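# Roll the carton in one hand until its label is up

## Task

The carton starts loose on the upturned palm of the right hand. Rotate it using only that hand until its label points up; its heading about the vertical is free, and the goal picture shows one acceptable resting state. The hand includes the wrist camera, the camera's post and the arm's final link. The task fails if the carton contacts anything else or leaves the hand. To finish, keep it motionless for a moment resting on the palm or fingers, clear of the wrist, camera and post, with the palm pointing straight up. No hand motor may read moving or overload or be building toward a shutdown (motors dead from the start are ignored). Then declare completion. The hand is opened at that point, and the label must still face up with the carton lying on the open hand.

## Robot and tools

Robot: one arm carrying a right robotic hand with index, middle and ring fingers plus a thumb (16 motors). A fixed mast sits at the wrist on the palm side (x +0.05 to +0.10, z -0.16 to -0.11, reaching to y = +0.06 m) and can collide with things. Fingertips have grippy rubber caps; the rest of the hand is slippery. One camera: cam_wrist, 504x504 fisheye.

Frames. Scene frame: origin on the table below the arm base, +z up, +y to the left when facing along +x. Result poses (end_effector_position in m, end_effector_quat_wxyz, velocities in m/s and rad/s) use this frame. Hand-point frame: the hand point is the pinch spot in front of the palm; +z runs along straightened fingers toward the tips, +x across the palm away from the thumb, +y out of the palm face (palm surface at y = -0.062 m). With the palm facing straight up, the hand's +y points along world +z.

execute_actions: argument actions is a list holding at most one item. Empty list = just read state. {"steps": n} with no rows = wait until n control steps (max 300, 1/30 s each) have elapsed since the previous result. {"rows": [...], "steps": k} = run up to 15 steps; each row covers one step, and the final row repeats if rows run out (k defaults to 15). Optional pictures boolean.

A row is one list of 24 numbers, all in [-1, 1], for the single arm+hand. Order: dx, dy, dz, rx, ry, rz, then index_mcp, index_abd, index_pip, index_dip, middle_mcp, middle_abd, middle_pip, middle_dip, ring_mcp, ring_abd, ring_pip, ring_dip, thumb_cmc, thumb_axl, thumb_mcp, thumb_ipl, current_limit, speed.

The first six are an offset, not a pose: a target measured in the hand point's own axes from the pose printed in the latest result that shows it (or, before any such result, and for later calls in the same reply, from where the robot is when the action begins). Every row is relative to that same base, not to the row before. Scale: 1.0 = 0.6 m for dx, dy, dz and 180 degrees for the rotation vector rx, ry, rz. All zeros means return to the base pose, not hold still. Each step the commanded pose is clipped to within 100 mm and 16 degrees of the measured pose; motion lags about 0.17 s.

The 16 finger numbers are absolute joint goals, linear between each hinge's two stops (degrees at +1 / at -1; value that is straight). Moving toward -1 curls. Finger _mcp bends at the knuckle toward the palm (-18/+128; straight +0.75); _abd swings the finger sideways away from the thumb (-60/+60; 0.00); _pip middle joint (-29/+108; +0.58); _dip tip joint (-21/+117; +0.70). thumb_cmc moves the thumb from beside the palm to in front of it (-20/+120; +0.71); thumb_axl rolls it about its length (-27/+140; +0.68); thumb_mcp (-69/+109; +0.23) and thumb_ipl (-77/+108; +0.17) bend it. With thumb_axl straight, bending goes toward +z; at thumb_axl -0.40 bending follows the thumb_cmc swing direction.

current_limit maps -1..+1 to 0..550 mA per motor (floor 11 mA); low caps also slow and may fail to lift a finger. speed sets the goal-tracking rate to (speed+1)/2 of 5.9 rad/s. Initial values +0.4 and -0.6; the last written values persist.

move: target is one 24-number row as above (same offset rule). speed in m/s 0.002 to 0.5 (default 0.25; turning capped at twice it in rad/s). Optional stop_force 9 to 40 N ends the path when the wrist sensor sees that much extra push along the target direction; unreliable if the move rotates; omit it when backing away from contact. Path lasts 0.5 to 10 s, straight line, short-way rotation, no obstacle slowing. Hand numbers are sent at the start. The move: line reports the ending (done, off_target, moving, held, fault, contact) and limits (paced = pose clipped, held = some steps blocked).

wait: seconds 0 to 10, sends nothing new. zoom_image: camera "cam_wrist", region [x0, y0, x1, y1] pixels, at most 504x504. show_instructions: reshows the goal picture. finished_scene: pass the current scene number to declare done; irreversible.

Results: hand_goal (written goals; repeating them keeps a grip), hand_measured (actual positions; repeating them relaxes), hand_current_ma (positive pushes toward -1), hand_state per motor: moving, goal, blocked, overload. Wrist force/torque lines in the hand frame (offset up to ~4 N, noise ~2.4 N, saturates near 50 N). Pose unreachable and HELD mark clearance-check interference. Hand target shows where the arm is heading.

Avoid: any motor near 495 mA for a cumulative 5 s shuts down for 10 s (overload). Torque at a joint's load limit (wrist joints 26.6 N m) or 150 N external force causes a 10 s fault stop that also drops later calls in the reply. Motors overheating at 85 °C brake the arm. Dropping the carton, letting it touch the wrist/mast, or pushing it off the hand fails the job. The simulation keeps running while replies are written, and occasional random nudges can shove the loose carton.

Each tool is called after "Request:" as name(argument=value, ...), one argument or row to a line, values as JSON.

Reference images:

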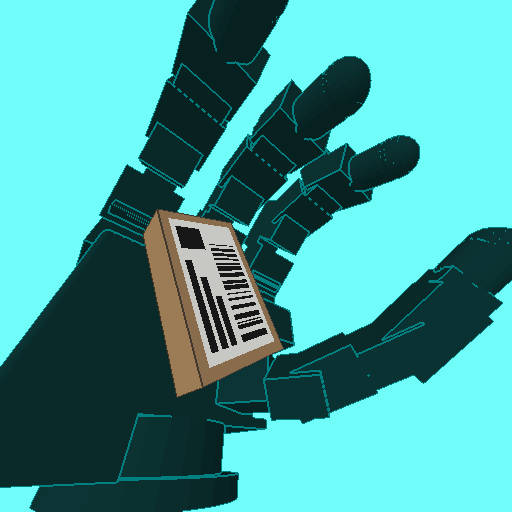

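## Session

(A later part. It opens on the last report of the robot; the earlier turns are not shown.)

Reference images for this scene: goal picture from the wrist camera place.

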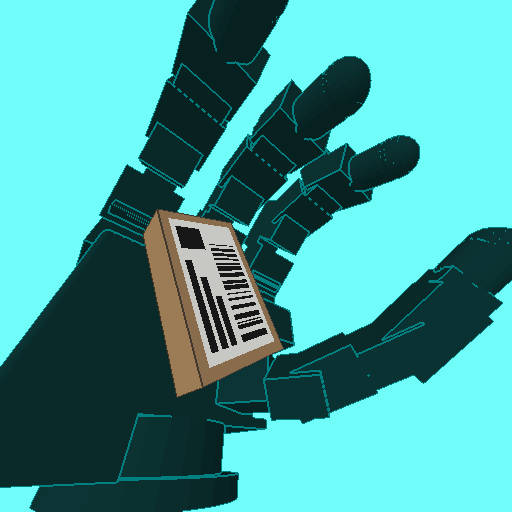

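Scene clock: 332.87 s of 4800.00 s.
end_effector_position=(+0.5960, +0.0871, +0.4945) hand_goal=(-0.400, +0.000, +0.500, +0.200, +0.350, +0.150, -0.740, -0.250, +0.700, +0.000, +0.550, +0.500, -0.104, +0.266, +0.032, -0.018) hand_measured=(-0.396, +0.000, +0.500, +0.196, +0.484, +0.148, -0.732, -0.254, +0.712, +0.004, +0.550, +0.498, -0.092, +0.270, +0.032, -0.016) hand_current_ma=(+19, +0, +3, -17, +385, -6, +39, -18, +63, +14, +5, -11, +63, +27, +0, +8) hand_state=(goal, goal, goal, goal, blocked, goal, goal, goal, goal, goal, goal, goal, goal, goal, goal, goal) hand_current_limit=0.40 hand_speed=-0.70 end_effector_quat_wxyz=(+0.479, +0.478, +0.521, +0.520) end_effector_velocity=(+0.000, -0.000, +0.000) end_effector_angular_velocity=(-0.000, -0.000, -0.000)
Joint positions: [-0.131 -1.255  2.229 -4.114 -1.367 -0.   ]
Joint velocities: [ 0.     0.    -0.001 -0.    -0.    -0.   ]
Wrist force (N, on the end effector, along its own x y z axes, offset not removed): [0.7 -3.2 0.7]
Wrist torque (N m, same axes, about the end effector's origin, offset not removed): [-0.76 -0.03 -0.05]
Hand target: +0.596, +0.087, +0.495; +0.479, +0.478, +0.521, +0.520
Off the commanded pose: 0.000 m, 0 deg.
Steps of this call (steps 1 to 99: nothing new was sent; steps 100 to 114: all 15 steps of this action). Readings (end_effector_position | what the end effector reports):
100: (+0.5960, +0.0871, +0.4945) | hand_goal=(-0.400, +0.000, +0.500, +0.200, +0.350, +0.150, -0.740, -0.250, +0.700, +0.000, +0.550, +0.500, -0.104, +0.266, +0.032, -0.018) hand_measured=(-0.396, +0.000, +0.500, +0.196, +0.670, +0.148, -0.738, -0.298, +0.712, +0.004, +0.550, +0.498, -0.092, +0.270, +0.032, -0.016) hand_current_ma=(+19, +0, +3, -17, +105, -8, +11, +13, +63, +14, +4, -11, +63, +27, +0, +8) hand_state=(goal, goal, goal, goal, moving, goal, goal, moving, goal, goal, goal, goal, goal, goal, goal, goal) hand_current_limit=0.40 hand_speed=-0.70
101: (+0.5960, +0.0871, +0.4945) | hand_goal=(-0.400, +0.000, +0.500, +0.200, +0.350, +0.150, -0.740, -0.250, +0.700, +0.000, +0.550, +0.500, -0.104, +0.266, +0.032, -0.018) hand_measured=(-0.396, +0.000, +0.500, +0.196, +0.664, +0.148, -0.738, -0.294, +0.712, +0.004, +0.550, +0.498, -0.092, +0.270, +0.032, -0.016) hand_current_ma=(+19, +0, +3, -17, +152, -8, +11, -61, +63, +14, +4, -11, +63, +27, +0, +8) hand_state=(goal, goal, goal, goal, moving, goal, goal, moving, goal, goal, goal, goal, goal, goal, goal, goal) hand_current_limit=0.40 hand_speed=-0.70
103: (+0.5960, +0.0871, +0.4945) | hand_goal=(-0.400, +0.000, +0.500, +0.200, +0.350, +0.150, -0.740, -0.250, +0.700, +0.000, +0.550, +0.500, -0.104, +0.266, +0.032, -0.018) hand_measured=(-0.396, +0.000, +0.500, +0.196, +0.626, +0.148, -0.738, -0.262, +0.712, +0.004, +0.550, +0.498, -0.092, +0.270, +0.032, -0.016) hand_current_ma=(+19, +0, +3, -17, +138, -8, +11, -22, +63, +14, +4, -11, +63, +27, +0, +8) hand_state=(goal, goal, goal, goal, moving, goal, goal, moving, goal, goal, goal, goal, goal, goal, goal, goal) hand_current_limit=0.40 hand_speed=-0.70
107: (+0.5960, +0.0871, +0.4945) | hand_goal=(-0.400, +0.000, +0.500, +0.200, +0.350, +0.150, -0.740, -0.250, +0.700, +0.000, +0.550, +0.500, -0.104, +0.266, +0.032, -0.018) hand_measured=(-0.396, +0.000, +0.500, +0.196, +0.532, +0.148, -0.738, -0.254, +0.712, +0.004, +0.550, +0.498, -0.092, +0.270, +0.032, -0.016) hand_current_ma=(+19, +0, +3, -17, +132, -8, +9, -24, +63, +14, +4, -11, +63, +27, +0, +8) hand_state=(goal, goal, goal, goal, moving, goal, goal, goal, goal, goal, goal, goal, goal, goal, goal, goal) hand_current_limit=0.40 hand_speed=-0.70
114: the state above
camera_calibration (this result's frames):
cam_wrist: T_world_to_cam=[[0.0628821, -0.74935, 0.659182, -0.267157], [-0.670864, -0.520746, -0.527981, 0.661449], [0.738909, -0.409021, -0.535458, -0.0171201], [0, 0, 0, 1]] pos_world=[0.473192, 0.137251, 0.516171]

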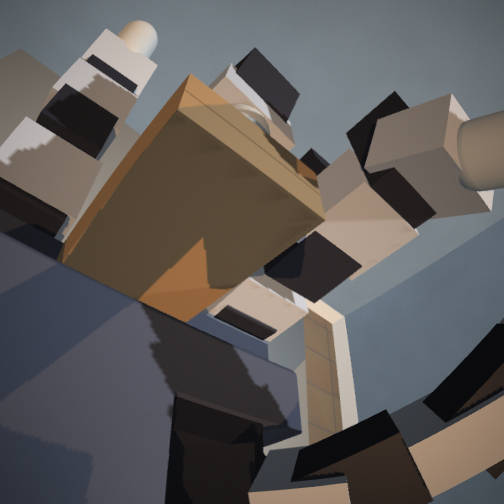

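Request:
execute_actions(
  actions=[
    {"rows": [[0,0,0,0,0,0, -0.3,0,0.5,0.2, 0.6,0,0.5,0.2, 0.6,0,0.55,0.2, -0.104,0.266,0.032,-0.018, 0.4,-0.3]], "steps": 15},
  ],
  pictures=false,
)

Request:
move(
  target=[0,0,0,0.12,0,0, -0.3,0,0.5,0.2, -0.3,0,0.5,0.2, -0.3,0,0.5,0.2, -0.104,0.266,0.032,-0.018, 0.4,-0.6],
  speed=0.12,
)

Scene clock: 360.77 s of 4800.00 s.
end_effector_position=(+0.5960, +0.0871, +0.4945) hand_goal=(-0.300, +0.000, +0.500, +0.200, +0.600, +0.000, +0.500, +0.200, +0.600, +0.000, +0.550, +0.200, -0.104, +0.266, +0.032, -0.018) hand_measured=(-0.298, +0.000, +0.500, +0.198, +0.608, +0.004, -0.142, +0.196, +0.632, +0.004, +0.552, +0.204, -0.092, +0.270, +0.032, -0.016) hand_current_ma=(+6, +0, +3, -16, +42, +14, -63, -16, +166, +14, +6, +19, +63, +27, +0, +8) hand_state=(goal, goal, goal, goal, goal, goal, moving, moving, blocked, goal, goal, goal, goal, goal, goal, goal) hand_current_limit=0.40 hand_speed=-0.30 end_effector_quat_wxyz=(+0.479, +0.478, +0.521, +0.520) end_effector_velocity=(+0.001, -0.001, -0.001) end_effector_angular_velocity=(-0.000, +0.003, -0.002)
Joint positions: [-0.131 -1.255  2.229 -4.114 -1.367 -0.   ]
Joint velocities: [-0.001  0.001  0.001  0.001 -0.    -0.001]
Wrist force (N, on the end effector, along its own x y z axes, offset not removed): [0.4 3.6 3.6]
Wrist torque (N m, same axes, about the end effector's origin, offset not removed): [0.10 -0.19 -0.01]
Hand target: +0.596, +0.087, +0.495; +0.479, +0.478, +0.521, +0.520
Off the commanded pose: 0.000 m, 0 deg.
Steps of this call (steps 1 to 822: nothing new was sent; steps 823 to 837: all 15 steps of this action). Readings (end_effector_position | what the end effector reports):
823: (+0.5960, +0.0871, +0.4945) | hand_goal=(-0.300, +0.000, +0.500, +0.200, +0.600, +0.000, +0.500, +0.200, +0.600, +0.000, +0.550, +0.200, -0.104, +0.266, +0.032, -0.018) hand_measured=(-0.396, +0.000, +0.500, +0.196, +0.484, +0.148, -0.732, -0.254, +0.712, +0.004, +0.550, +0.498, -0.092, +0.270, +0.032, -0.016) hand_current_ma=(+19, +0, +3, -17, +385, -6, +39, -18, +63, +14, +4, -11, +63, +27, +0, +8) hand_state=(moving, goal, goal, goal, moving, moving, moving, moving, moving, goal, goal, moving, goal, goal, goal, goal) hand_current_limit=0.40 hand_speed=-0.30
824: (+0.5960, +0.0871, +0.4945) | hand_goal=(-0.300, +0.000, +0.500, +0.200, +0.600, +0.000, +0.500, +0.200, +0.600, +0.000, +0.550, +0.200, -0.104, +0.266, +0.032, -0.018) hand_measured=(-0.386, +0.000, +0.500, +0.196, +0.486, +0.134, -0.720, -0.246, +0.706, +0.004, +0.552, +0.484, -0.092, +0.270, +0.032, -0.016) hand_current_ma=(-110, +0, +3, -17, +39, +116, -111, -192, +290, +14, +9, +98, +63, +27, +0, +8) hand_state=(moving, goal, goal, goal, moving, moving, moving, moving, moving, goal, goal, moving, goal, goal, goal, goal) hand_current_limit=0.40 hand_speed=-0.30
826: (+0.5960, +0.0871, +0.4945) | hand_goal=(-0.300, +0.000, +0.500, +0.200, +0.600, +0.000, +0.500, +0.200, +0.600, +0.000, +0.550, +0.200, -0.104, +0.266, +0.032, -0.018) hand_measured=(-0.318, +0.000, +0.500, +0.198, +0.534, +0.048, -0.646, -0.174, +0.662, +0.004, +0.552, +0.410, -0.092, +0.270, +0.032, -0.016) hand_current_ma=(+7, +0, +3, -16, -50, +59, -82, -98, +228, +14, +6, +79, +63, +27, +0, +8) hand_state=(moving, goal, goal, goal, moving, moving, moving, moving, moving, goal, goal, moving, goal, goal, goal, goal) hand_current_limit=0.40 hand_speed=-0.30
830: (+0.5960, +0.0871, +0.4945) | hand_goal=(-0.300, +0.000, +0.500, +0.200, +0.600, +0.000, +0.500, +0.200, +0.600, +0.000, +0.550, +0.200, -0.104, +0.266, +0.032, -0.018) hand_measured=(-0.298, +0.000, +0.500, +0.198, +0.606, +0.004, -0.466, +0.000, +0.632, +0.004, +0.552, +0.240, -0.092, +0.270, +0.032, -0.016) hand_current_ma=(+5, +0, +3, -16, +37, +14, -69, -89, +166, +14, +6, +56, +63, +27, +0, +8) hand_state=(goal, goal, goal, goal, moving, moving, moving, moving, blocked, goal, goal, moving, goal, goal, goal, goal) hand_current_limit=0.40 hand_speed=-0.30
837: the state above

Scene clock: 363.40 s of 4800.00 s.
end_effector_position=(+0.5962, +0.0871, +0.4945) hand_goal=(-0.300, +0.000, +0.500, +0.200, -0.300, +0.000, +0.500, +0.200, -0.300, +0.000, +0.500, +0.200, -0.104, +0.266, +0.032, -0.018) hand_measured=(-0.296, +0.000, +0.500, +0.198, +0.386, +0.004, +0.500, +0.198, -0.282, +0.004, +0.504, +0.202, -0.092, +0.270, +0.032, -0.016) hand_current_ma=(+27, +0, +3, -15, +385, +14, +3, -14, +93, +14, +24, +13, +63, +27, +0, +8) hand_state=(goal, goal, goal, goal, blocked, goal, goal, goal, goal, goal, goal, goal, goal, goal, goal, goal) hand_current_limit=0.40 hand_speed=-0.60 end_effector_quat_wxyz=(+0.381, +0.559, +0.609, +0.414) end_effector_velocity=(+0.000, +0.000, +0.000) end_effector_angular_velocity=(-0.000, +0.009, +0.001)
Joint positions: [-0.14  -1.582  2.266 -3.44  -1.373 -0.08 ]
Joint velocities: [ 0.001 -0.006 -0.003  0.017 -0.001 -0.001]
Wrist force (N, on the end effector, along its own x y z axes, offset not removed): [5.2 0.8 5.5]
Wrist torque (N m, same axes, about the end effector's origin, offset not removed): [-0.15 -0.80 0.33]
Hand target: +0.596, +0.087, +0.494; +0.381, +0.559, +0.609, +0.414
Off the commanded pose: 0.000 m, 0 deg.
move: done
camera_calibration (this result's frames):
cam_wrist: T_world_to_cam=[[0.303976, -0.728683, 0.613693, -0.390183], [-0.814698, -0.532742, -0.229027, 0.600462], [0.493828, -0.430356, -0.755597, 0.239607], [0, 0, 0, 1]] pos_world=[0.489477, 0.138688, 0.558021]

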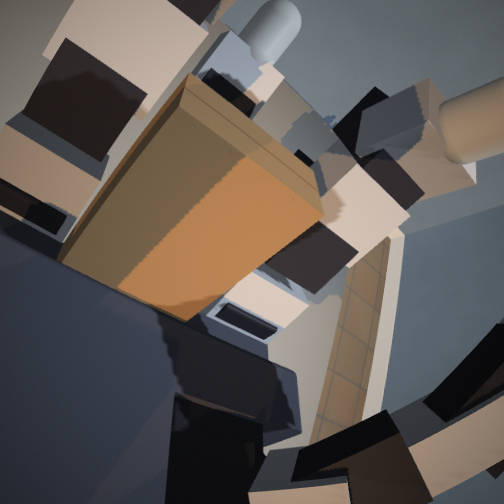

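Request:
execute_actions(
  actions=[],
)

Scene clock: 373.07 s of 4800.00 s.
end_effector_position=(+0.5962, +0.0871, +0.4945) hand_goal=(-0.300, +0.000, +0.500, +0.200, -0.300, +0.000, +0.500, +0.200, -0.300, +0.000, +0.500, +0.200, -0.104, +0.266, +0.032, -0.018) hand_measured=(-0.294, +0.000, +0.500, +0.198, +0.386, +0.004, +0.500, +0.198, -0.282, +0.004, +0.504, +0.202, -0.092, +0.270, +0.032, -0.016) hand_current_ma=(+27, +0, +3, -15, +385, +14, +3, -14, +93, +14, +24, +13, +63, +27, +0, +8) hand_state=(goal, goal, goal, goal, blocked, goal, goal, goal, goal, goal, goal, goal, goal, goal, goal, goal) hand_current_limit=0.40 hand_speed=-0.60 end_effector_quat_wxyz=(+0.381, +0.559, +0.609, +0.414) end_effector_velocity=(-0.000, +0.000, +0.001) end_effector_angular_velocity=(-0.001, -0.002, +0.000)
Joint positions: [-0.14  -1.582  2.265 -3.438 -1.373 -0.081]
Joint velocities: [-0.    -0.     0.    -0.002  0.    -0.   ]
Wrist force (N, on the end effector, along its own x y z axes, offset not removed): [3.9 0.9 0.5]
Wrist torque (N m, same axes, about the end effector's origin, offset not removed): [0.27 -0.69 0.38]
Hand target: +0.596, +0.087, +0.494; +0.381, +0.559, +0.609, +0.414
Off the commanded pose: 0.000 m, 0 deg.
Steps of this call (steps 1 to 290: nothing new was sent). Readings (end_effector_position | what the end effector reports):
1: (+0.5962, +0.0871, +0.4945) | hand_goal=(-0.300, +0.000, +0.500, +0.200, -0.300, +0.000, +0.500, +0.200, -0.300, +0.000, +0.500, +0.200, -0.104, +0.266, +0.032, -0.018) hand_measured=(-0.296, +0.000, +0.500, +0.198, +0.386, +0.004, +0.500, +0.198, -0.282, +0.004, +0.504, +0.202, -0.092, +0.270, +0.032, -0.016) hand_current_ma=(+27, +0, +3, -15, +385, +14, +3, -14, +93, +14, +24, +13, +63, +27, +0, +8) hand_state=(goal, goal, goal, goal, blocked, goal, goal, goal, goal, goal, goal, goal, goal, goal, goal, goal) hand_current_limit=0.40 hand_speed=-0.60
2: (+0.5962, +0.0871, +0.4945) | hand_goal=(-0.300, +0.000, +0.500, +0.200, -0.300, +0.000, +0.500, +0.200, -0.300, +0.000, +0.500, +0.200, -0.104, +0.266, +0.032, -0.018) hand_measured=(-0.296, +0.000, +0.500, +0.198, +0.386, +0.004, +0.500, +0.198, -0.282, +0.004, +0.504, +0.202, -0.092, +0.270, +0.032, -0.016) hand_current_ma=(+27, +0, +3, -15, +385, +14, +3, -14, +93, +14, +24, +13, +63, +27, +0, +8) hand_state=(goal, goal, goal, goal, blocked, goal, goal, goal, goal, goal, goal, goal, goal, goal, goal, goal) hand_current_limit=0.40 hand_speed=-0.60
4: (+0.5962, +0.0871, +0.4945) | hand_goal=(-0.300, +0.000, +0.500, +0.200, -0.300, +0.000, +0.500, +0.200, -0.300, +0.000, +0.500, +0.200, -0.104, +0.266, +0.032, -0.018) hand_measured=(-0.296, +0.000, +0.500, +0.198, +0.386, +0.004, +0.500, +0.198, -0.282, +0.004, +0.504, +0.202, -0.092, +0.270, +0.032, -0.016) hand_current_ma=(+27, +0, +3, -15, +385, +14, +3, -14, +93, +14, +24, +13, +63, +27, +0, +8) hand_state=(goal, goal, goal, goal, blocked, goal, goal, goal, goal, goal, goal, goal, goal, goal, goal, goal) hand_current_limit=0.40 hand_speed=-0.60
8: (+0.5962, +0.0871, +0.4945) | hand_goal=(-0.300, +0.000, +0.500, +0.200, -0.300, +0.000, +0.500, +0.200, -0.300, +0.000, +0.500, +0.200, -0.104, +0.266, +0.032, -0.018) hand_measured=(-0.296, +0.000, +0.500, +0.198, +0.386, +0.004, +0.500, +0.198, -0.282, +0.004, +0.504, +0.202, -0.092, +0.270, +0.032, -0.016) hand_current_ma=(+27, +0, +3, -15, +385, +14, +3, -14, +93, +14, +24, +13, +63, +27, +0, +8) hand_state=(goal, goal, goal, goal, blocked, goal, goal, goal, goal, goal, goal, goal, goal, goal, goal, goal) hand_current_limit=0.40 hand_speed=-0.60
290: the state above
camera_calibration (this result's frames):
cam_wrist: T_world_to_cam=[[0.304502, -0.728642, 0.613481, -0.390406], [-0.814885, -0.532765, -0.228305, 0.600237], [0.493194, -0.430397, -0.755988, 0.240169], [0, 0, 0, 1]] pos_world=[0.489553, 0.138688, 0.558109]

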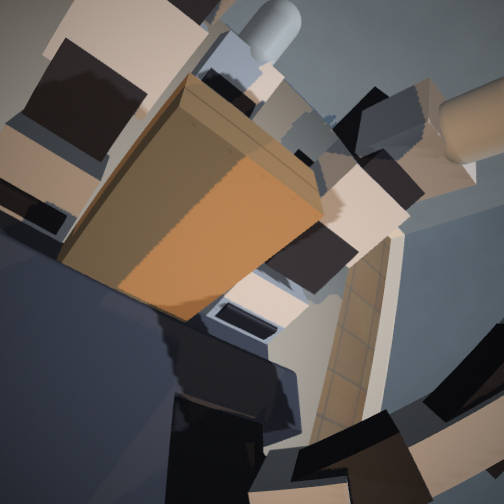

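Request:
execute_actions(
  actions=[
    {"rows": [[0,0,0,0,0,0, 0.45,0,0.4,0.0, 0.8,0,0.45,-0.2, 0.45,0,0.4,0.0, -0.104,0.266,0.032,-0.018, 0.4,-0.5]], "steps": 15},
  ],
)

Request:
execute_actions(
  actions=[
    {"steps": 20},
  ],
)

Scene clock: 427.60 s of 4800.00 s.
end_effector_position=(+0.5962, +0.0871, +0.4945) hand_goal=(+0.450, +0.000, +0.400, +0.000, +0.800, +0.000, +0.450, -0.200, +0.450, +0.000, +0.400, +0.000, -0.104, +0.266, +0.032, -0.018) hand_measured=(+0.208, +0.000, +0.406, +0.002, +0.800, +0.004, +0.458, -0.196, +0.206, +0.004, +0.406, +0.002, -0.092, +0.270, +0.032, -0.016) hand_current_ma=(-4, +0, +31, +14, +58, +14, +44, +23, -6, +14, +31, +14, +63, +27, +0, +8) hand_state=(moving, goal, goal, goal, moving, goal, goal, goal, moving, goal, goal, goal, goal, goal, goal, goal) hand_current_limit=0.40 hand_speed=-0.50 end_effector_quat_wxyz=(+0.381, +0.559, +0.609, +0.414) end_effector_velocity=(-0.000, -0.001, +0.002) end_effector_angular_velocity=(-0.000, -0.003, -0.001)
Joint positions: [-0.14  -1.582  2.265 -3.438 -1.373 -0.08 ]
Joint velocities: [-0.001 -0.001 -0.001 -0.     0.    -0.   ]
Wrist force (N, on the end effector, along its own x y z axes, offset not removed): [0.1 3.0 -0.7]
Wrist torque (N m, same axes, about the end effector's origin, offset not removed): [0.82 -0.11 0.09]
Hand target: +0.596, +0.087, +0.494; +0.381, +0.559, +0.609, +0.414
Off the commanded pose: 0.000 m, 0 deg.
Steps of this call (steps 1 to 1621: nothing new was sent; steps 1622 to 1636: all 15 steps of this action). Readings (end_effector_position | what the end effector reports):
1622: (+0.5962, +0.0871, +0.4945) | hand_goal=(+0.450, +0.000, +0.400, +0.000, +0.800, +0.000, +0.450, -0.200, +0.450, +0.000, +0.400, +0.000, -0.104, +0.266, +0.032, -0.018) hand_measured=(-0.294, +0.000, +0.500, +0.198, +0.386, +0.004, +0.500, +0.198, -0.282, +0.004, +0.504, +0.202, -0.092, +0.270, +0.032, -0.016) hand_current_ma=(+27, +0, +3, -15, +385, +14, +3, -14, +93, +14, +24, +13, +63, +27, +0, +8) hand_state=(moving, goal, moving, moving, moving, goal, moving, moving, moving, goal, moving, moving, goal, goal, goal, goal) hand_current_limit=0.40 hand_speed=-0.50
1623: (+0.5962, +0.0871, +0.4945) | hand_goal=(+0.450, +0.000, +0.400, +0.000, +0.800, +0.000, +0.450, -0.200, +0.450, +0.000, +0.400, +0.000, -0.104, +0.266, +0.032, -0.018) hand_measured=(-0.286, +0.000, +0.490, +0.188, +0.386, +0.004, +0.492, +0.190, -0.276, +0.004, +0.494, +0.192, -0.092, +0.270, +0.032, -0.016) hand_current_ma=(-40, +0, +79, +66, +145, +14, +101, +88, -36, +14, +82, +69, +63, +27, +0, +8) hand_state=(moving, goal, moving, moving, moving, goal, moving, moving, moving, goal, moving, moving, goal, goal, goal, goal) hand_current_limit=0.40 hand_speed=-0.50
1625: (+0.5962, +0.0871, +0.4945) | hand_goal=(+0.450, +0.000, +0.400, +0.000, +0.800, +0.000, +0.450, -0.200, +0.450, +0.000, +0.400, +0.000, -0.104, +0.266, +0.032, -0.018) hand_measured=(-0.220, +0.000, +0.430, +0.122, +0.418, +0.004, +0.462, +0.126, -0.220, +0.004, +0.430, +0.122, -0.092, +0.270, +0.032, -0.016) hand_current_ma=(-26, +0, +47, +64, +18, +14, +39, +83, -35, +14, +46, +64, +63, +27, +0, +8) hand_state=(moving, goal, moving, moving, moving, goal, moving, moving, moving, goal, moving, moving, goal, goal, goal, goal) hand_current_limit=0.40 hand_speed=-0.50
1629: (+0.5962, +0.0871, +0.4945) | hand_goal=(+0.450, +0.000, +0.400, +0.000, +0.800, +0.000, +0.450, -0.200, +0.450, +0.000, +0.400, +0.000, -0.104, +0.266, +0.032, -0.018) hand_measured=(-0.066, +0.000, +0.406, +0.006, +0.552, +0.004, +0.458, -0.036, -0.066, +0.004, +0.406, +0.006, -0.092, +0.270, +0.032, -0.016) hand_current_ma=(-15, +0, +31, +11, -2, +14, +44, +83, -19, +14, +31, +11, +63, +27, +0, +8) hand_state=(moving, goal, goal, moving, moving, goal, goal, moving, moving, goal, goal, moving, goal, goal, goal, goal) hand_current_limit=0.40 hand_speed=-0.50
1636: the state above
camera_calibration (this result's frames):
cam_wrist: T_world_to_cam=[[0.304502, -0.728642, 0.613481, -0.390406], [-0.814885, -0.532765, -0.228305, 0.600237], [0.493194, -0.430397, -0.755988, 0.240169], [0, 0, 0, 1]] pos_world=[0.489553, 0.138688, 0.558109]

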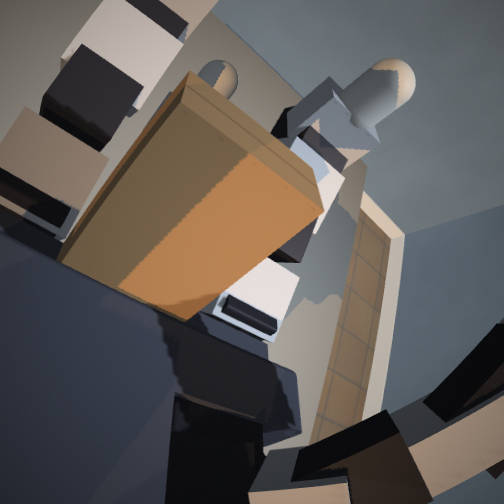

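Scene clock: 428.27 s of 4800.00 s.
end_effector_position=(+0.5962, +0.0871, +0.4945) hand_goal=(+0.450, +0.000, +0.400, +0.000, +0.800, +0.000, +0.450, -0.200, +0.450, +0.000, +0.400, +0.000, -0.104, +0.266, +0.032, -0.018) hand_measured=(+0.460, +0.000, +0.406, +0.002, +0.808, +0.004, +0.458, -0.196, +0.462, +0.004, +0.406, +0.002, -0.092, +0.270, +0.032, -0.016) hand_current_ma=(+52, +0, +31, +14, +44, +14, +43, +22, +61, +14, +31, +14, +63, +27, +0, +8) hand_state=(goal, goal, goal, goal, goal, goal, goal, goal, goal, goal, goal, goal, goal, goal, goal, goal) hand_current_limit=0.40 hand_speed=-0.50 end_effector_quat_wxyz=(+0.381, +0.559, +0.609, +0.414) end_effector_velocity=(-0.000, +0.000, +0.000) end_effector_angular_velocity=(-0.000, -0.000, +0.000)
Joint positions: [-0.14  -1.582  2.265 -3.438 -1.373 -0.081]
Joint velocities: [ 0.001 -0.001 -0.     0.    -0.    -0.   ]
Wrist force (N, on the end effector, along its own x y z axes, offset not removed): [2.6 -0.7 1.2]
Wrist torque (N m, same axes, about the end effector's origin, offset not removed): [-0.20 -0.46 0.25]
Hand target: +0.596, +0.087, +0.494; +0.381, +0.559, +0.609, +0.414
Off the commanded pose: 0.000 m, 0 deg.
Steps of this call (steps 1 to 20: nothing new was sent). Readings (end_effector_position | what the end effector reports):
1: (+0.5962, +0.0871, +0.4945) | hand_goal=(+0.450, +0.000, +0.400, +0.000, +0.800, +0.000, +0.450, -0.200, +0.450, +0.000, +0.400, +0.000, -0.104, +0.266, +0.032, -0.018) hand_measured=(+0.246, +0.000, +0.406, +0.002, +0.806, +0.004, +0.458, -0.196, +0.246, +0.004, +0.406, +0.002, -0.092, +0.270, +0.032, -0.016) hand_current_ma=(-3, +0, +31, +14, +49, +14, +44, +22, -5, +14, +31, +14, +63, +27, +0, +8) hand_state=(moving, goal, goal, goal, moving, goal, goal, goal, moving, goal, goal, goal, goal, goal, goal, goal) hand_current_limit=0.40 hand_speed=-0.50
2: (+0.5962, +0.0871, +0.4945) | hand_goal=(+0.450, +0.000, +0.400, +0.000, +0.800, +0.000, +0.450, -0.200, +0.450, +0.000, +0.400, +0.000, -0.104, +0.266, +0.032, -0.018) hand_measured=(+0.284, +0.000, +0.406, +0.002, +0.808, +0.004, +0.458, -0.196, +0.284, +0.004, +0.406, +0.002, -0.092, +0.270, +0.032, -0.016) hand_current_ma=(-2, +0, +31, +14, +44, +14, +44, +22, -4, +14, +31, +14, +63, +27, +0, +8) hand_state=(moving, goal, goal, goal, moving, goal, goal, goal, moving, goal, goal, goal, goal, goal, goal, goal) hand_current_limit=0.40 hand_speed=-0.50
4: (+0.5962, +0.0871, +0.4945) | hand_goal=(+0.450, +0.000, +0.400, +0.000, +0.800, +0.000, +0.450, -0.200, +0.450, +0.000, +0.400, +0.000, -0.104, +0.266, +0.032, -0.018) hand_measured=(+0.362, +0.000, +0.406, +0.002, +0.808, +0.004, +0.458, -0.196, +0.362, +0.004, +0.406, +0.002, -0.092, +0.270, +0.032, -0.016) hand_current_ma=(-1, +0, +31, +14, +44, +14, +44, +22, -3, +14, +31, +14, +63, +27, +0, +8) hand_state=(moving, goal, goal, goal, goal, goal, goal, goal, moving, goal, goal, goal, goal, goal, goal, goal) hand_current_limit=0.40 hand_speed=-0.50
8: (+0.5962, +0.0871, +0.4945) | hand_goal=(+0.450, +0.000, +0.400, +0.000, +0.800, +0.000, +0.450, -0.200, +0.450, +0.000, +0.400, +0.000, -0.104, +0.266, +0.032, -0.018) hand_measured=(+0.458, +0.000, +0.406, +0.002, +0.808, +0.004, +0.458, -0.196, +0.460, +0.004, +0.406, +0.002, -0.092, +0.270, +0.032, -0.016) hand_current_ma=(+56, +0, +31, +14, +44, +14, +43, +22, +66, +14, +31, +14, +63, +27, +0, +8) hand_state=(moving, goal, goal, goal, goal, goal, goal, goal, moving, goal, goal, goal, goal, goal, goal, goal) hand_current_limit=0.40 hand_speed=-0.50
20: the state above
camera_calibration (this result's frames):
cam_wrist: T_world_to_cam=[[0.304502, -0.728642, 0.613481, -0.390406], [-0.814885, -0.532765, -0.228305, 0.600237], [0.493194, -0.430397, -0.755988, 0.24017], [0, 0, 0, 1]] pos_world=[0.489553, 0.138688, 0.558109]

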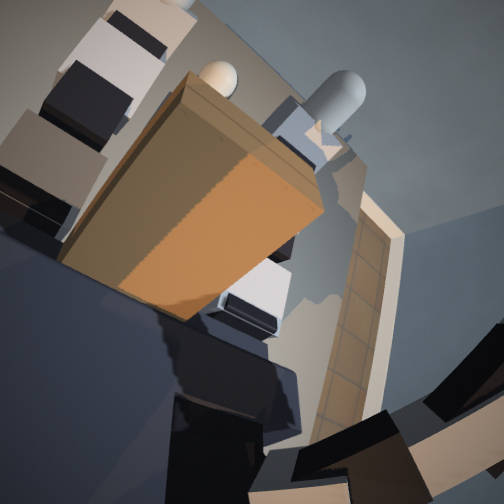

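Request:
execute_actions(
  actions=[
    {"rows": [[0,0,0,0.05,0,0, 0.45,0,0.4,0.0, 1.0,0,0.3,-0.3, 0.45,0,0.4,0.0, -0.104,0.266,0.032,-0.018, 0.4,-0.5]], "steps": 15},
  ],
)

Request:
execute_actions(
  actions=[
    {"steps": 12},
  ],
)

Scene clock: 433.60 s of 4800.00 s.
end_effector_position=(+0.5960, +0.0871, +0.4947) hand_goal=(+0.450, +0.000, +0.400, +0.000, +1.000, +0.000, +0.300, -0.300, +0.450, +0.000, +0.400, +0.000, -0.104, +0.266, +0.032, -0.018) hand_measured=(+0.462, +0.000, +0.406, +0.002, +1.000, +0.004, +0.308, -0.296, +0.464, +0.002, +0.404, +0.002, -0.094, +0.270, +0.032, -0.018) hand_current_ma=(+66, +0, +27, +14, +1, +13, +42, +22, +78, +13, +27, +14, +48, +25, -5, +7) hand_state=(goal, goal, goal, goal, goal, goal, goal, goal, goal, goal, goal, goal, goal, goal, goal, goal) hand_current_limit=0.40 hand_speed=-0.50 end_effector_quat_wxyz=(+0.337, +0.587, +0.639, +0.366) end_effector_velocity=(+0.002, -0.001, -0.002) end_effector_angular_velocity=(-0.000, +0.041, +0.001)
Joint positions: [-0.138 -1.684  2.22  -3.137 -1.39  -0.109]
Joint velocities: [-0.    -0.013 -0.018  0.072 -0.002 -0.005]
Wrist force (N, on the end effector, along its own x y z axes, offset not removed): [1.4 -0.6 3.5]
Wrist torque (N m, same axes, about the end effector's origin, offset not removed): [-0.36 -0.30 0.00]
Hand target: +0.596, +0.087, +0.494; +0.336, +0.587, +0.640, +0.364
Off the commanded pose: 0.000 m, 0 deg.
Steps of this call (steps 1 to 145: nothing new was sent; steps 146 to 160: all 15 steps of this action). Readings (end_effector_position | what the end effector reports):
146: (+0.5961, +0.0871, +0.4950) | hand_goal=(+0.450, +0.000, +0.400, +0.000, +1.000, +0.000, +0.300, -0.300, +0.450, +0.000, +0.400, +0.000, -0.104, +0.266, +0.032, -0.018) hand_measured=(+0.460, +0.000, +0.406, +0.002, +0.808, +0.004, +0.458, -0.196, +0.462, +0.004, +0.406, +0.002, -0.092, +0.270, +0.032, -0.016) hand_current_ma=(+52, +0, +31, +14, +44, +14, +43, +22, +61, +14, +31, +14, +63, +27, +0, +8) hand_state=(goal, goal, goal, goal, moving, goal, moving, moving, goal, goal, goal, goal, goal, goal, goal, goal) hand_current_limit=0.40 hand_speed=-0.50
147: (+0.5951, +0.0872, +0.4999) | hand_goal=(+0.450, +0.000, +0.400, +0.000, +1.000, +0.000, +0.300, -0.300, +0.450, +0.000, +0.400, +0.000, -0.104, +0.266, +0.032, -0.018) hand_measured=(+0.460, +0.000, +0.406, +0.002, +0.818, +0.004, +0.448, -0.206, +0.462, +0.004, +0.406, +0.002, -0.092, +0.270, +0.032, -0.016) hand_current_ma=(+61, +0, +31, +14, -15, +12, +99, +92, +69, +13, +31, +14, +63, +27, -2, +8) hand_state=(moving, goal, goal, goal, moving, goal, moving, moving, moving, goal, goal, goal, goal, goal, goal, goal) hand_current_limit=0.40 hand_speed=-0.50
149: (+0.5925, +0.0876, +0.5063) | hand_goal=(+0.450, +0.000, +0.400, +0.000, +1.000, +0.000, +0.300, -0.300, +0.450, +0.000, +0.400, +0.000, -0.104, +0.266, +0.032, -0.018) hand_measured=(+0.462, +0.000, +0.406, +0.002, +0.882, +0.004, +0.378, -0.268, +0.464, +0.002, +0.406, +0.002, -0.092, +0.270, +0.032, -0.018) hand_current_ma=(+55, +0, +22, +14, -46, +13, +73, +44, +70, +13, +23, +14, +43, +23, -5, +7) hand_state=(moving, goal, moving, goal, moving, goal, moving, moving, moving, goal, moving, goal, moving, goal, goal, goal) hand_current_limit=0.40 hand_speed=-0.50
153: (+0.5941, +0.0874, +0.4975) | hand_goal=(+0.450, +0.000, +0.400, +0.000, +1.000, +0.000, +0.300, -0.300, +0.450, +0.000, +0.400, +0.000, -0.104, +0.266, +0.032, -0.018) hand_measured=(+0.462, +0.000, +0.406, +0.002, +1.000, +0.004, +0.310, -0.296, +0.464, +0.002, +0.404, +0.002, -0.094, +0.270, +0.032, -0.018) hand_current_ma=(+66, +0, +27, +14, -12, +13, +48, +23, +78, +13, +27, +14, +48, +25, -5, +7) hand_state=(goal, goal, goal, goal, moving, goal, moving, goal, goal, goal, goal, goal, goal, goal, goal, goal) hand_current_limit=0.40 hand_speed=-0.50
160: the state above
camera_calibration (this result's frames):
cam_wrist: T_world_to_cam=[[0.394744, -0.720828, 0.569723, -0.423263], [-0.839746, -0.534668, -0.09464, 0.548989], [0.372832, -0.441064, -0.816369, 0.342947], [0, 0, 0, 1]] pos_world=[0.500231, 0.139689, 0.573071]

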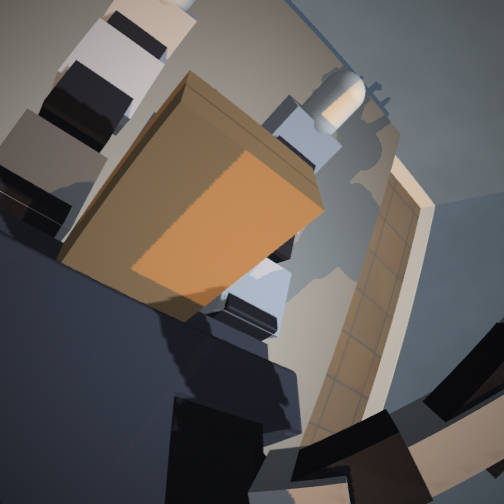

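Scene clock: 434.00 s of 4800.00 s.
end_effector_position=(+0.5962, +0.0871, +0.4945) hand_goal=(+0.450, +0.000, +0.400, +0.000, +1.000, +0.000, +0.300, -0.300, +0.450, +0.000, +0.400, +0.000, -0.104, +0.266, +0.032, -0.018) hand_measured=(+0.462, +0.000, +0.406, +0.002, +1.000, +0.004, +0.308, -0.296, +0.464, +0.002, +0.404, +0.002, -0.094, +0.270, +0.032, -0.018) hand_current_ma=(+66, +0, +27, +14, +1, +13, +41, +22, +78, +13, +27, +14, +48, +25, -5, +7) hand_state=(goal, goal, goal, goal, goal, goal, goal, goal, goal, goal, goal, goal, goal, goal, goal, goal) hand_current_limit=0.40 hand_speed=-0.50 end_effector_quat_wxyz=(+0.336, +0.587, +0.640, +0.364) end_effector_velocity=(+0.000, +0.000, +0.000) end_effector_angular_velocity=(-0.000, +0.000, +0.000)
Joint positions: [-0.138 -1.685  2.218 -3.13  -1.39  -0.11 ]
Joint velocities: [ 0.    -0.    -0.001  0.002  0.    -0.001]
Wrist force (N, on the end effector, along its own x y z axes, offset not removed): [4.7 4.0 1.3]
Wrist torque (N m, same axes, about the end effector's origin, offset not removed): [0.55 -0.56 0.39]
Hand target: +0.596, +0.087, +0.494; +0.336, +0.587, +0.640, +0.364
Off the commanded pose: 0.000 m, 0 deg.
Steps of this call (steps 1 to 12: nothing new was sent). Readings (end_effector_position | what the end effector reports):
1: (+0.5961, +0.0871, +0.4946) | hand_goal=(+0.450, +0.000, +0.400, +0.000, +1.000, +0.000, +0.300, -0.300, +0.450, +0.000, +0.400, +0.000, -0.104, +0.266, +0.032, -0.018) hand_measured=(+0.462, +0.000, +0.406, +0.002, +1.000, +0.004, +0.308, -0.296, +0.464, +0.002, +0.404, +0.002, -0.094, +0.270, +0.032, -0.018) hand_current_ma=(+66, +0, +27, +14, +1, +13, +41, +22, +78, +13, +27, +14, +48, +25, -5, +7) hand_state=(goal, goal, goal, goal, goal, goal, goal, goal, goal, goal, goal, goal, goal, goal, goal, goal) hand_current_limit=0.40 hand_speed=-0.50
2: (+0.5961, +0.0871, +0.4946) | hand_goal=(+0.450, +0.000, +0.400, +0.000, +1.000, +0.000, +0.300, -0.300, +0.450, +0.000, +0.400, +0.000, -0.104, +0.266, +0.032, -0.018) hand_measured=(+0.462, +0.000, +0.406, +0.002, +1.000, +0.004, +0.308, -0.296, +0.464, +0.002, +0.404, +0.002, -0.094, +0.270, +0.032, -0.018) hand_current_ma=(+66, +0, +27, +14, +1, +13, +41, +22, +78, +13, +27, +14, +48, +25, -5, +7) hand_state=(goal, goal, goal, goal, goal, goal, goal, goal, goal, goal, goal, goal, goal, goal, goal, goal) hand_current_limit=0.40 hand_speed=-0.50
4: (+0.5962, +0.0871, +0.4945) | hand_goal=(+0.450, +0.000, +0.400, +0.000, +1.000, +0.000, +0.300, -0.300, +0.450, +0.000, +0.400, +0.000, -0.104, +0.266, +0.032, -0.018) hand_measured=(+0.462, +0.000, +0.406, +0.002, +1.000, +0.004, +0.308, -0.296, +0.464, +0.002, +0.404, +0.002, -0.094, +0.270, +0.032, -0.018) hand_current_ma=(+66, +0, +27, +14, +1, +13, +41, +22, +78, +13, +27, +14, +48, +25, -5, +7) hand_state=(goal, goal, goal, goal, goal, goal, goal, goal, goal, goal, goal, goal, goal, goal, goal, goal) hand_current_limit=0.40 hand_speed=-0.50
8: (+0.5962, +0.0871, +0.4945) | hand_goal=(+0.450, +0.000, +0.400, +0.000, +1.000, +0.000, +0.300, -0.300, +0.450, +0.000, +0.400, +0.000, -0.104, +0.266, +0.032, -0.018) hand_measured=(+0.462, +0.000, +0.406, +0.002, +1.000, +0.004, +0.308, -0.296, +0.464, +0.002, +0.404, +0.002, -0.094, +0.270, +0.032, -0.018) hand_current_ma=(+66, +0, +27, +14, +1, +13, +41, +22, +78, +13, +27, +14, +48, +25, -5, +7) hand_state=(goal, goal, goal, goal, goal, goal, goal, goal, goal, goal, goal, goal, goal, goal, goal, goal) hand_current_limit=0.40 hand_speed=-0.50
12: the state above
camera_calibration (this result's frames):
cam_wrist: T_world_to_cam=[[0.396976, -0.720759, 0.568257, -0.423873], [-0.840047, -0.534755, -0.0914222, 0.547761], [0.369772, -0.44107, -0.817756, 0.345183], [0, 0, 0, 1]] pos_world=[0.500773, 0.139658, 0.573222]

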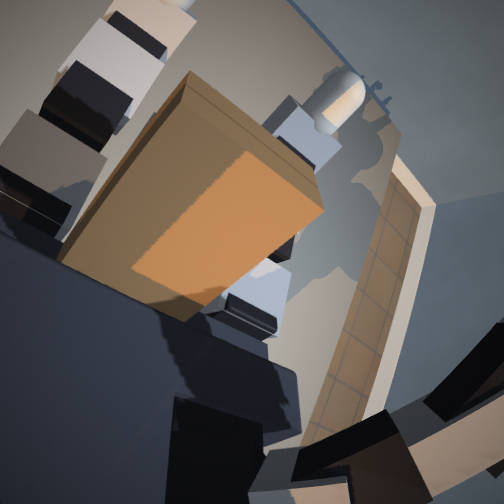

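Request:
zoom_image(
  camera="cam_wrist",
  region=[0, 160, 320, 400],
)

Region (0, 160, 320, 400) of cam_wrist's 504x504 image, scaled by 1.575, with more detail than that image has; it fills the top 378 rows of this view, and the rest is white.

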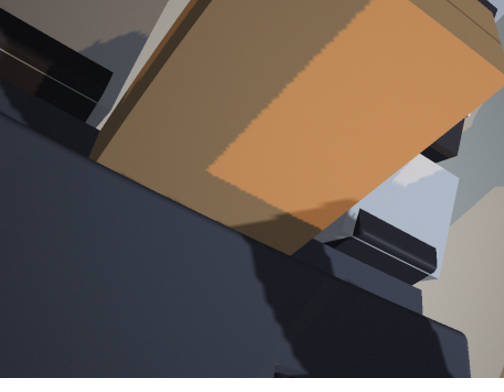

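Request:
execute_actions(
  actions=[
    {"rows": [[0,0,0,-0.06,0,0, -0.6,0.1,0.58,0.6, 0.8,0,0.5,0.1, -0.6,-0.1,0.58,0.6, -0.104,0.266,0.032,-0.018, 0.4,-0.4]], "steps": 15},
  ],
)

Request:
execute_actions(
  actions=[
    {"steps": 15},
  ],
)

Scene clock: 480.57 s of 4800.00 s.
end_effector_position=(+0.5959, +0.0871, +0.4939) hand_goal=(-0.600, +0.100, +0.580, +0.600, +0.800, +0.000, +0.500, +0.100, -0.600, -0.100, +0.580, +0.600, -0.104, +0.266, +0.032, -0.018) hand_measured=(+0.102, +0.096, +0.580, +0.566, +0.822, +0.002, +0.500, +0.098, +0.146, -0.098, +0.580, +0.566, -0.098, +0.270, +0.030, -0.018) hand_current_ma=(+179, -15, +2, -40, +113, +13, +1, -13, +206, +13, +2, -37, +32, +20, -13, +4) hand_state=(moving, goal, goal, moving, blocked, goal, goal, goal, moving, goal, goal, moving, goal, goal, goal, goal) hand_current_limit=0.40 hand_speed=-0.40 end_effector_quat_wxyz=(+0.388, +0.554, +0.604, +0.421) end_effector_velocity=(+0.003, -0.000, +0.005) end_effector_angular_velocity=(+0.001, -0.061, -0.005)
Joint positions: [-0.141 -1.563  2.271 -3.49  -1.37  -0.075]
Joint velocities: [ 0.004  0.047 -0.005 -0.104 -0.006  0.012]
Wrist force (N, on the end effector, along its own x y z axes, offset not removed): [4.1 5.0 -0.3]
Wrist torque (N m, same axes, about the end effector's origin, offset not removed): [0.67 -0.39 0.52]
Hand target: +0.596, +0.087, +0.494; +0.390, +0.553, +0.603, +0.423
Off the commanded pose: 0.001 m, 0 deg.
Steps of this call (steps 1 to 1382: nothing new was sent; steps 1383 to 1397: all 15 steps of this action). Readings (end_effector_position | what the end effector reports):
1383: (+0.5963, +0.0871, +0.4940) | hand_goal=(-0.600, +0.100, +0.580, +0.600, +0.800, +0.000, +0.500, +0.100, -0.600, -0.100, +0.580, +0.600, -0.104, +0.266, +0.032, -0.018) hand_measured=(+0.462, +0.000, +0.406, +0.002, +1.000, +0.004, +0.308, -0.296, +0.464, +0.002, +0.404, +0.002, -0.094, +0.270, +0.032, -0.018) hand_current_ma=(+66, +0, +27, +14, +1, +13, +41, +22, +78, +13, +27, +14, +48, +25, -5, +7) hand_state=(moving, moving, moving, moving, moving, goal, moving, moving, moving, moving, moving, moving, goal, goal, goal, goal) hand_current_limit=0.40 hand_speed=-0.40
1384: (+0.5970, +0.0870, +0.4870) | hand_goal=(-0.600, +0.100, +0.580, +0.600, +0.800, +0.000, +0.500, +0.100, -0.600, -0.100, +0.580, +0.600, -0.104, +0.266, +0.032, -0.018) hand_measured=(+0.454, +0.012, +0.418, +0.014, +0.994, +0.004, +0.318, -0.286, +0.458, -0.012, +0.418, +0.014, -0.094, +0.270, +0.032, -0.018) hand_current_ma=(+209, -103, -63, -76, +163, +13, -64, -93, +243, +91, -62, -76, +45, +25, -5, +7) hand_state=(moving, moving, moving, moving, moving, goal, moving, moving, moving, moving, moving, moving, goal, goal, goal, goal) hand_current_limit=0.40 hand_speed=-0.40
1386: (+0.5977, +0.0869, +0.4762) | hand_goal=(-0.600, +0.100, +0.580, +0.600, +0.800, +0.000, +0.500, +0.100, -0.600, -0.100, +0.580, +0.600, -0.104, +0.266, +0.032, -0.018) hand_measured=(+0.398, +0.080, +0.496, +0.088, +0.934, +0.004, +0.396, -0.212, +0.406, -0.082, +0.492, +0.088, -0.098, +0.270, +0.030, -0.018) hand_current_ma=(+306, -6, -41, -64, +234, +13, -45, -78, +331, +7, -40, -65, +32, +20, -15, +4) hand_state=(moving, moving, moving, moving, moving, goal, moving, moving, moving, moving, moving, moving, moving, goal, moving, goal) hand_current_limit=0.40 hand_speed=-0.40
1390: (+0.5950, +0.0872, +0.4891) | hand_goal=(-0.600, +0.100, +0.580, +0.600, +0.800, +0.000, +0.500, +0.100, -0.600, -0.100, +0.580, +0.600, -0.104, +0.266, +0.032, -0.018) hand_measured=(+0.302, +0.096, +0.580, +0.262, +0.830, +0.002, +0.498, -0.032, +0.324, -0.096, +0.580, +0.264, -0.098, +0.270, +0.030, -0.018) hand_current_ma=(+173, -16, +1, -66, +89, +13, -3, -82, +197, +14, +1, -66, +32, +20, -13, +4) hand_state=(moving, goal, moving, moving, moving, goal, moving, moving, moving, goal, moving, moving, goal, goal, goal, goal) hand_current_limit=0.40 hand_speed=-0.40
1397: the state above
camera_calibration (this result's frames):
cam_wrist: T_world_to_cam=[[0.289233, -0.730138, 0.619066, -0.383474], [-0.808539, -0.53254, -0.250331, 0.606941], [0.512454, -0.428135, -0.744373, 0.222473], [0, 0, 0, 1]] pos_world=[0.487642, 0.138479, 0.554935]

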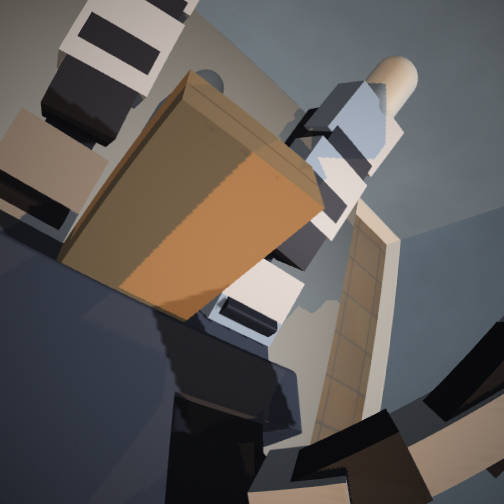

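Scene clock: 481.07 s of 4800.00 s.
end_effector_position=(+0.5961, +0.0871, +0.4945) hand_goal=(-0.600, +0.100, +0.580, +0.600, +0.800, +0.000, +0.500, +0.100, -0.600, -0.100, +0.580, +0.600, -0.104, +0.266, +0.032, -0.018) hand_measured=(-0.366, +0.096, +0.580, +0.598, +0.822, +0.002, +0.500, +0.098, -0.260, -0.098, +0.580, +0.598, -0.098, +0.270, +0.030, -0.018) hand_current_ma=(+137, -14, +2, -12, +113, +13, +1, -13, +170, +12, +2, -11, +32, +20, -13, +4) hand_state=(moving, goal, goal, goal, blocked, goal, goal, goal, moving, goal, goal, goal, goal, goal, goal, goal) hand_current_limit=0.40 hand_speed=-0.40 end_effector_quat_wxyz=(+0.390, +0.553, +0.603, +0.423) end_effector_velocity=(-0.000, -0.000, -0.000) end_effector_angular_velocity=(+0.002, +0.001, -0.000)
Joint positions: [-0.14  -1.558  2.271 -3.5   -1.371 -0.074]
Joint velocities: [-0.    -0.     0.001  0.     0.     0.002]
Wrist force (N, on the end effector, along its own x y z axes, offset not removed): [4.2 1.8 -0.4]
Wrist torque (N m, same axes, about the end effector's origin, offset not removed): [0.18 -0.55 0.34]
Hand target: +0.596, +0.087, +0.494; +0.390, +0.553, +0.603, +0.423
Off the commanded pose: 0.000 m, 0 deg.
Steps of this call (steps 1 to 15: nothing new was sent). Readings (end_effector_position | what the end effector reports):
1: (+0.5959, +0.0871, +0.4941) | hand_goal=(-0.600, +0.100, +0.580, +0.600, +0.800, +0.000, +0.500, +0.100, -0.600, -0.100, +0.580, +0.600, -0.104, +0.266, +0.032, -0.018) hand_measured=(+0.072, +0.096, +0.580, +0.588, +0.822, +0.002, +0.500, +0.098, +0.122, -0.098, +0.580, +0.588, -0.098, +0.270, +0.030, -0.018) hand_current_ma=(+178, -15, +2, -7, +113, +13, +1, -13, +205, +13, +2, -7, +32, +20, -13, +4) hand_state=(moving, goal, goal, moving, blocked, goal, goal, goal, moving, goal, goal, moving, goal, goal, goal, goal) hand_current_limit=0.40 hand_speed=-0.40
2: (+0.5960, +0.0871, +0.4942) | hand_goal=(-0.600, +0.100, +0.580, +0.600, +0.800, +0.000, +0.500, +0.100, -0.600, -0.100, +0.580, +0.600, -0.104, +0.266, +0.032, -0.018) hand_measured=(+0.044, +0.096, +0.580, +0.596, +0.822, +0.002, +0.500, +0.098, +0.096, -0.098, +0.580, +0.596, -0.098, +0.270, +0.030, -0.018) hand_current_ma=(+175, -15, +2, -10, +113, +13, +1, -13, +203, +13, +2, -10, +32, +20, -13, +4) hand_state=(moving, goal, goal, moving, blocked, goal, goal, goal, moving, goal, goal, moving, goal, goal, goal, goal) hand_current_limit=0.40 hand_speed=-0.40
4: (+0.5961, +0.0871, +0.4944) | hand_goal=(-0.600, +0.100, +0.580, +0.600, +0.800, +0.000, +0.500, +0.100, -0.600, -0.100, +0.580, +0.600, -0.104, +0.266, +0.032, -0.018) hand_measured=(-0.016, +0.096, +0.580, +0.598, +0.822, +0.002, +0.500, +0.098, +0.044, -0.098, +0.580, +0.598, -0.098, +0.270, +0.030, -0.018) hand_current_ma=(+171, -14, +2, -12, +113, +13, +1, -13, +199, +13, +2, -11, +32, +20, -13, +4) hand_state=(moving, goal, goal, goal, blocked, goal, goal, goal, moving, goal, goal, goal, goal, goal, goal, goal) hand_current_limit=0.40 hand_speed=-0.40
8: (+0.5961, +0.0871, +0.4945) | hand_goal=(-0.600, +0.100, +0.580, +0.600, +0.800, +0.000, +0.500, +0.100, -0.600, -0.100, +0.580, +0.600, -0.104, +0.266, +0.032, -0.018) hand_measured=(-0.138, +0.096, +0.580, +0.598, +0.822, +0.002, +0.500, +0.098, -0.062, -0.098, +0.580, +0.598, -0.098, +0.270, +0.030, -0.018) hand_current_ma=(+161, -14, +2, -12, +113, +13, +1, -13, +191, +12, +2, -11, +32, +20, -13, +4) hand_state=(moving, goal, goal, goal, blocked, goal, goal, goal, moving, goal, goal, goal, goal, goal, goal, goal) hand_current_limit=0.40 hand_speed=-0.40
15: the state above
camera_calibration (this result's frames):
cam_wrist: T_world_to_cam=[[0.285255, -0.730284, 0.620738, -0.382361], [-0.807295, -0.532167, -0.255096, 0.608875], [0.516628, -0.428351, -0.741358, 0.218807], [0, 0, 0, 1]] pos_world=[0.48757, 0.138517, 0.554882]

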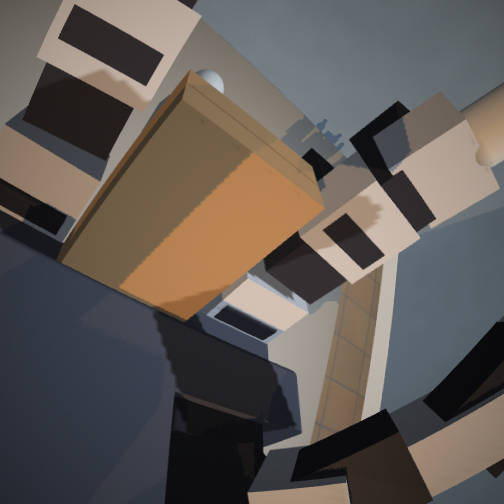

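Request:
execute_actions(
  actions=[
    {"rows": [[0,0,0,0,0,0, -0.65,0.1,0.58,0.6, 0.9,0,0.5,0.1, -0.65,-0.1,0.58,0.6, -0.104,0.266,0.032,-0.018, 0.4,-0.4]], "steps": 15},
  ],
)

Scene clock: 487.60 s of 4800.00 s.
end_effector_position=(+0.5961, +0.0871, +0.4945) hand_goal=(-0.650, +0.100, +0.580, +0.600, +0.900, +0.000, +0.500, +0.100, -0.650, -0.100, +0.580, +0.600, -0.104, +0.266, +0.032, -0.018) hand_measured=(-0.642, +0.098, +0.580, +0.598, +0.908, +0.002, +0.500, +0.098, -0.640, -0.098, +0.580, +0.598, -0.098, +0.270, +0.030, -0.018) hand_current_ma=(+45, -13, +2, -12, +42, +13, +3, -12, +52, +11, +2, -11, +32, +20, -13, +4) hand_state=(goal, goal, goal, goal, goal, goal, goal, goal, goal, goal, goal, goal, goal, goal, goal, goal) hand_current_limit=0.40 hand_speed=-0.40 end_effector_quat_wxyz=(+0.390, +0.553, +0.603, +0.423) end_effector_velocity=(-0.001, -0.000, +0.001) end_effector_angular_velocity=(+0.001, -0.002, -0.001)
Joint positions: [-0.14  -1.558  2.271 -3.5   -1.371 -0.074]
Joint velocities: [-0.    -0.002  0.001 -0.001 -0.001  0.002]
Wrist force (N, on the end effector, along its own x y z axes, offset not removed): [3.4 3.0 3.8]
Wrist torque (N m, same axes, about the end effector's origin, offset not removed): [0.06 -0.49 0.24]
Hand target: +0.596, +0.087, +0.494; +0.390, +0.553, +0.603, +0.423
Off the commanded pose: 0.000 m, 0 deg.
Steps of this call (steps 1 to 181: nothing new was sent; steps 182 to 196: all 15 steps of this action). Readings (end_effector_position | what the end effector reports):
182: (+0.5961, +0.0871, +0.4945) | hand_goal=(-0.650, +0.100, +0.580, +0.600, +0.900, +0.000, +0.500, +0.100, -0.650, -0.100, +0.580, +0.600, -0.104, +0.266, +0.032, -0.018) hand_measured=(-0.590, +0.098, +0.580, +0.598, +0.822, +0.002, +0.500, +0.098, -0.588, -0.098, +0.580, +0.598, -0.098, +0.270, +0.030, -0.018) hand_current_ma=(+51, -13, +2, -12, +113, +13, +1, -13, +59, +11, +2, -11, +32, +20, -13, +4) hand_state=(moving, goal, goal, goal, moving, goal, goal, goal, moving, goal, goal, goal, goal, goal, goal, goal) hand_current_limit=0.40 hand_speed=-0.40
183: (+0.5961, +0.0871, +0.4945) | hand_goal=(-0.650, +0.100, +0.580, +0.600, +0.900, +0.000, +0.500, +0.100, -0.650, -0.100, +0.580, +0.600, -0.104, +0.266, +0.032, -0.018) hand_measured=(-0.600, +0.098, +0.580, +0.598, +0.828, +0.002, +0.500, +0.098, -0.598, -0.098, +0.580, +0.598, -0.098, +0.270, +0.030, -0.018) hand_current_ma=(+158, -13, +2, -12, -33, +13, +1, -13, +184, +11, +2, -11, +32, +20, -13, +4) hand_state=(moving, goal, goal, goal, moving, goal, goal, goal, moving, goal, goal, goal, goal, goal, goal, goal) hand_current_limit=0.40 hand_speed=-0.40
185: (+0.5961, +0.0871, +0.4945) | hand_goal=(-0.650, +0.100, +0.580, +0.600, +0.900, +0.000, +0.500, +0.100, -0.650, -0.100, +0.580, +0.600, -0.104, +0.266, +0.032, -0.018) hand_measured=(-0.638, +0.098, +0.580, +0.598, +0.890, +0.002, +0.500, +0.098, -0.634, -0.098, +0.580, +0.598, -0.098, +0.270, +0.030, -0.018) hand_current_ma=(+32, -13, +2, -12, +47, +13, +5, -12, +37, +11, +2, -11, +32, +20, -13, +4) hand_state=(moving, goal, goal, goal, moving, goal, goal, goal, moving, goal, goal, goal, goal, goal, goal, goal) hand_current_limit=0.40 hand_speed=-0.40
189: (+0.5961, +0.0871, +0.4945) | hand_goal=(-0.650, +0.100, +0.580, +0.600, +0.900, +0.000, +0.500, +0.100, -0.650, -0.100, +0.580, +0.600, -0.104, +0.266, +0.032, -0.018) hand_measured=(-0.642, +0.098, +0.580, +0.598, +0.908, +0.002, +0.500, +0.098, -0.640, -0.098, +0.580, +0.598, -0.098, +0.270, +0.030, -0.018) hand_current_ma=(+45, -13, +2, -12, +41, +13, +3, -12, +52, +11, +2, -11, +32, +20, -13, +4) hand_state=(goal, goal, goal, goal, goal, goal, goal, goal, goal, goal, goal, goal, goal, goal, goal, goal) hand_current_limit=0.40 hand_speed=-0.40
196: the state above
camera_calibration (this result's frames):
cam_wrist: T_world_to_cam=[[0.285244, -0.730285, 0.620742, -0.382356], [-0.807292, -0.532165, -0.255109, 0.608881], [0.516639, -0.428351, -0.74135, 0.218794], [0, 0, 0, 1]] pos_world=[0.487572, 0.138517, 0.554878]

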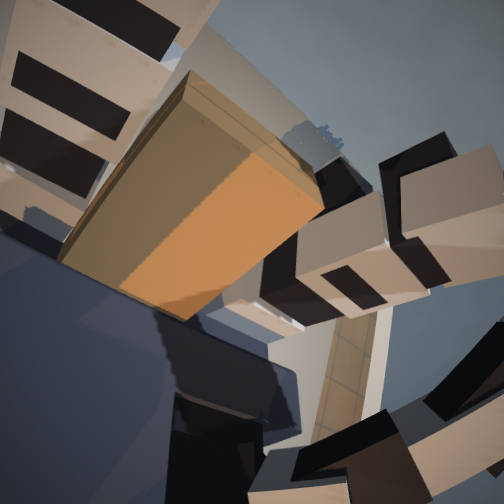

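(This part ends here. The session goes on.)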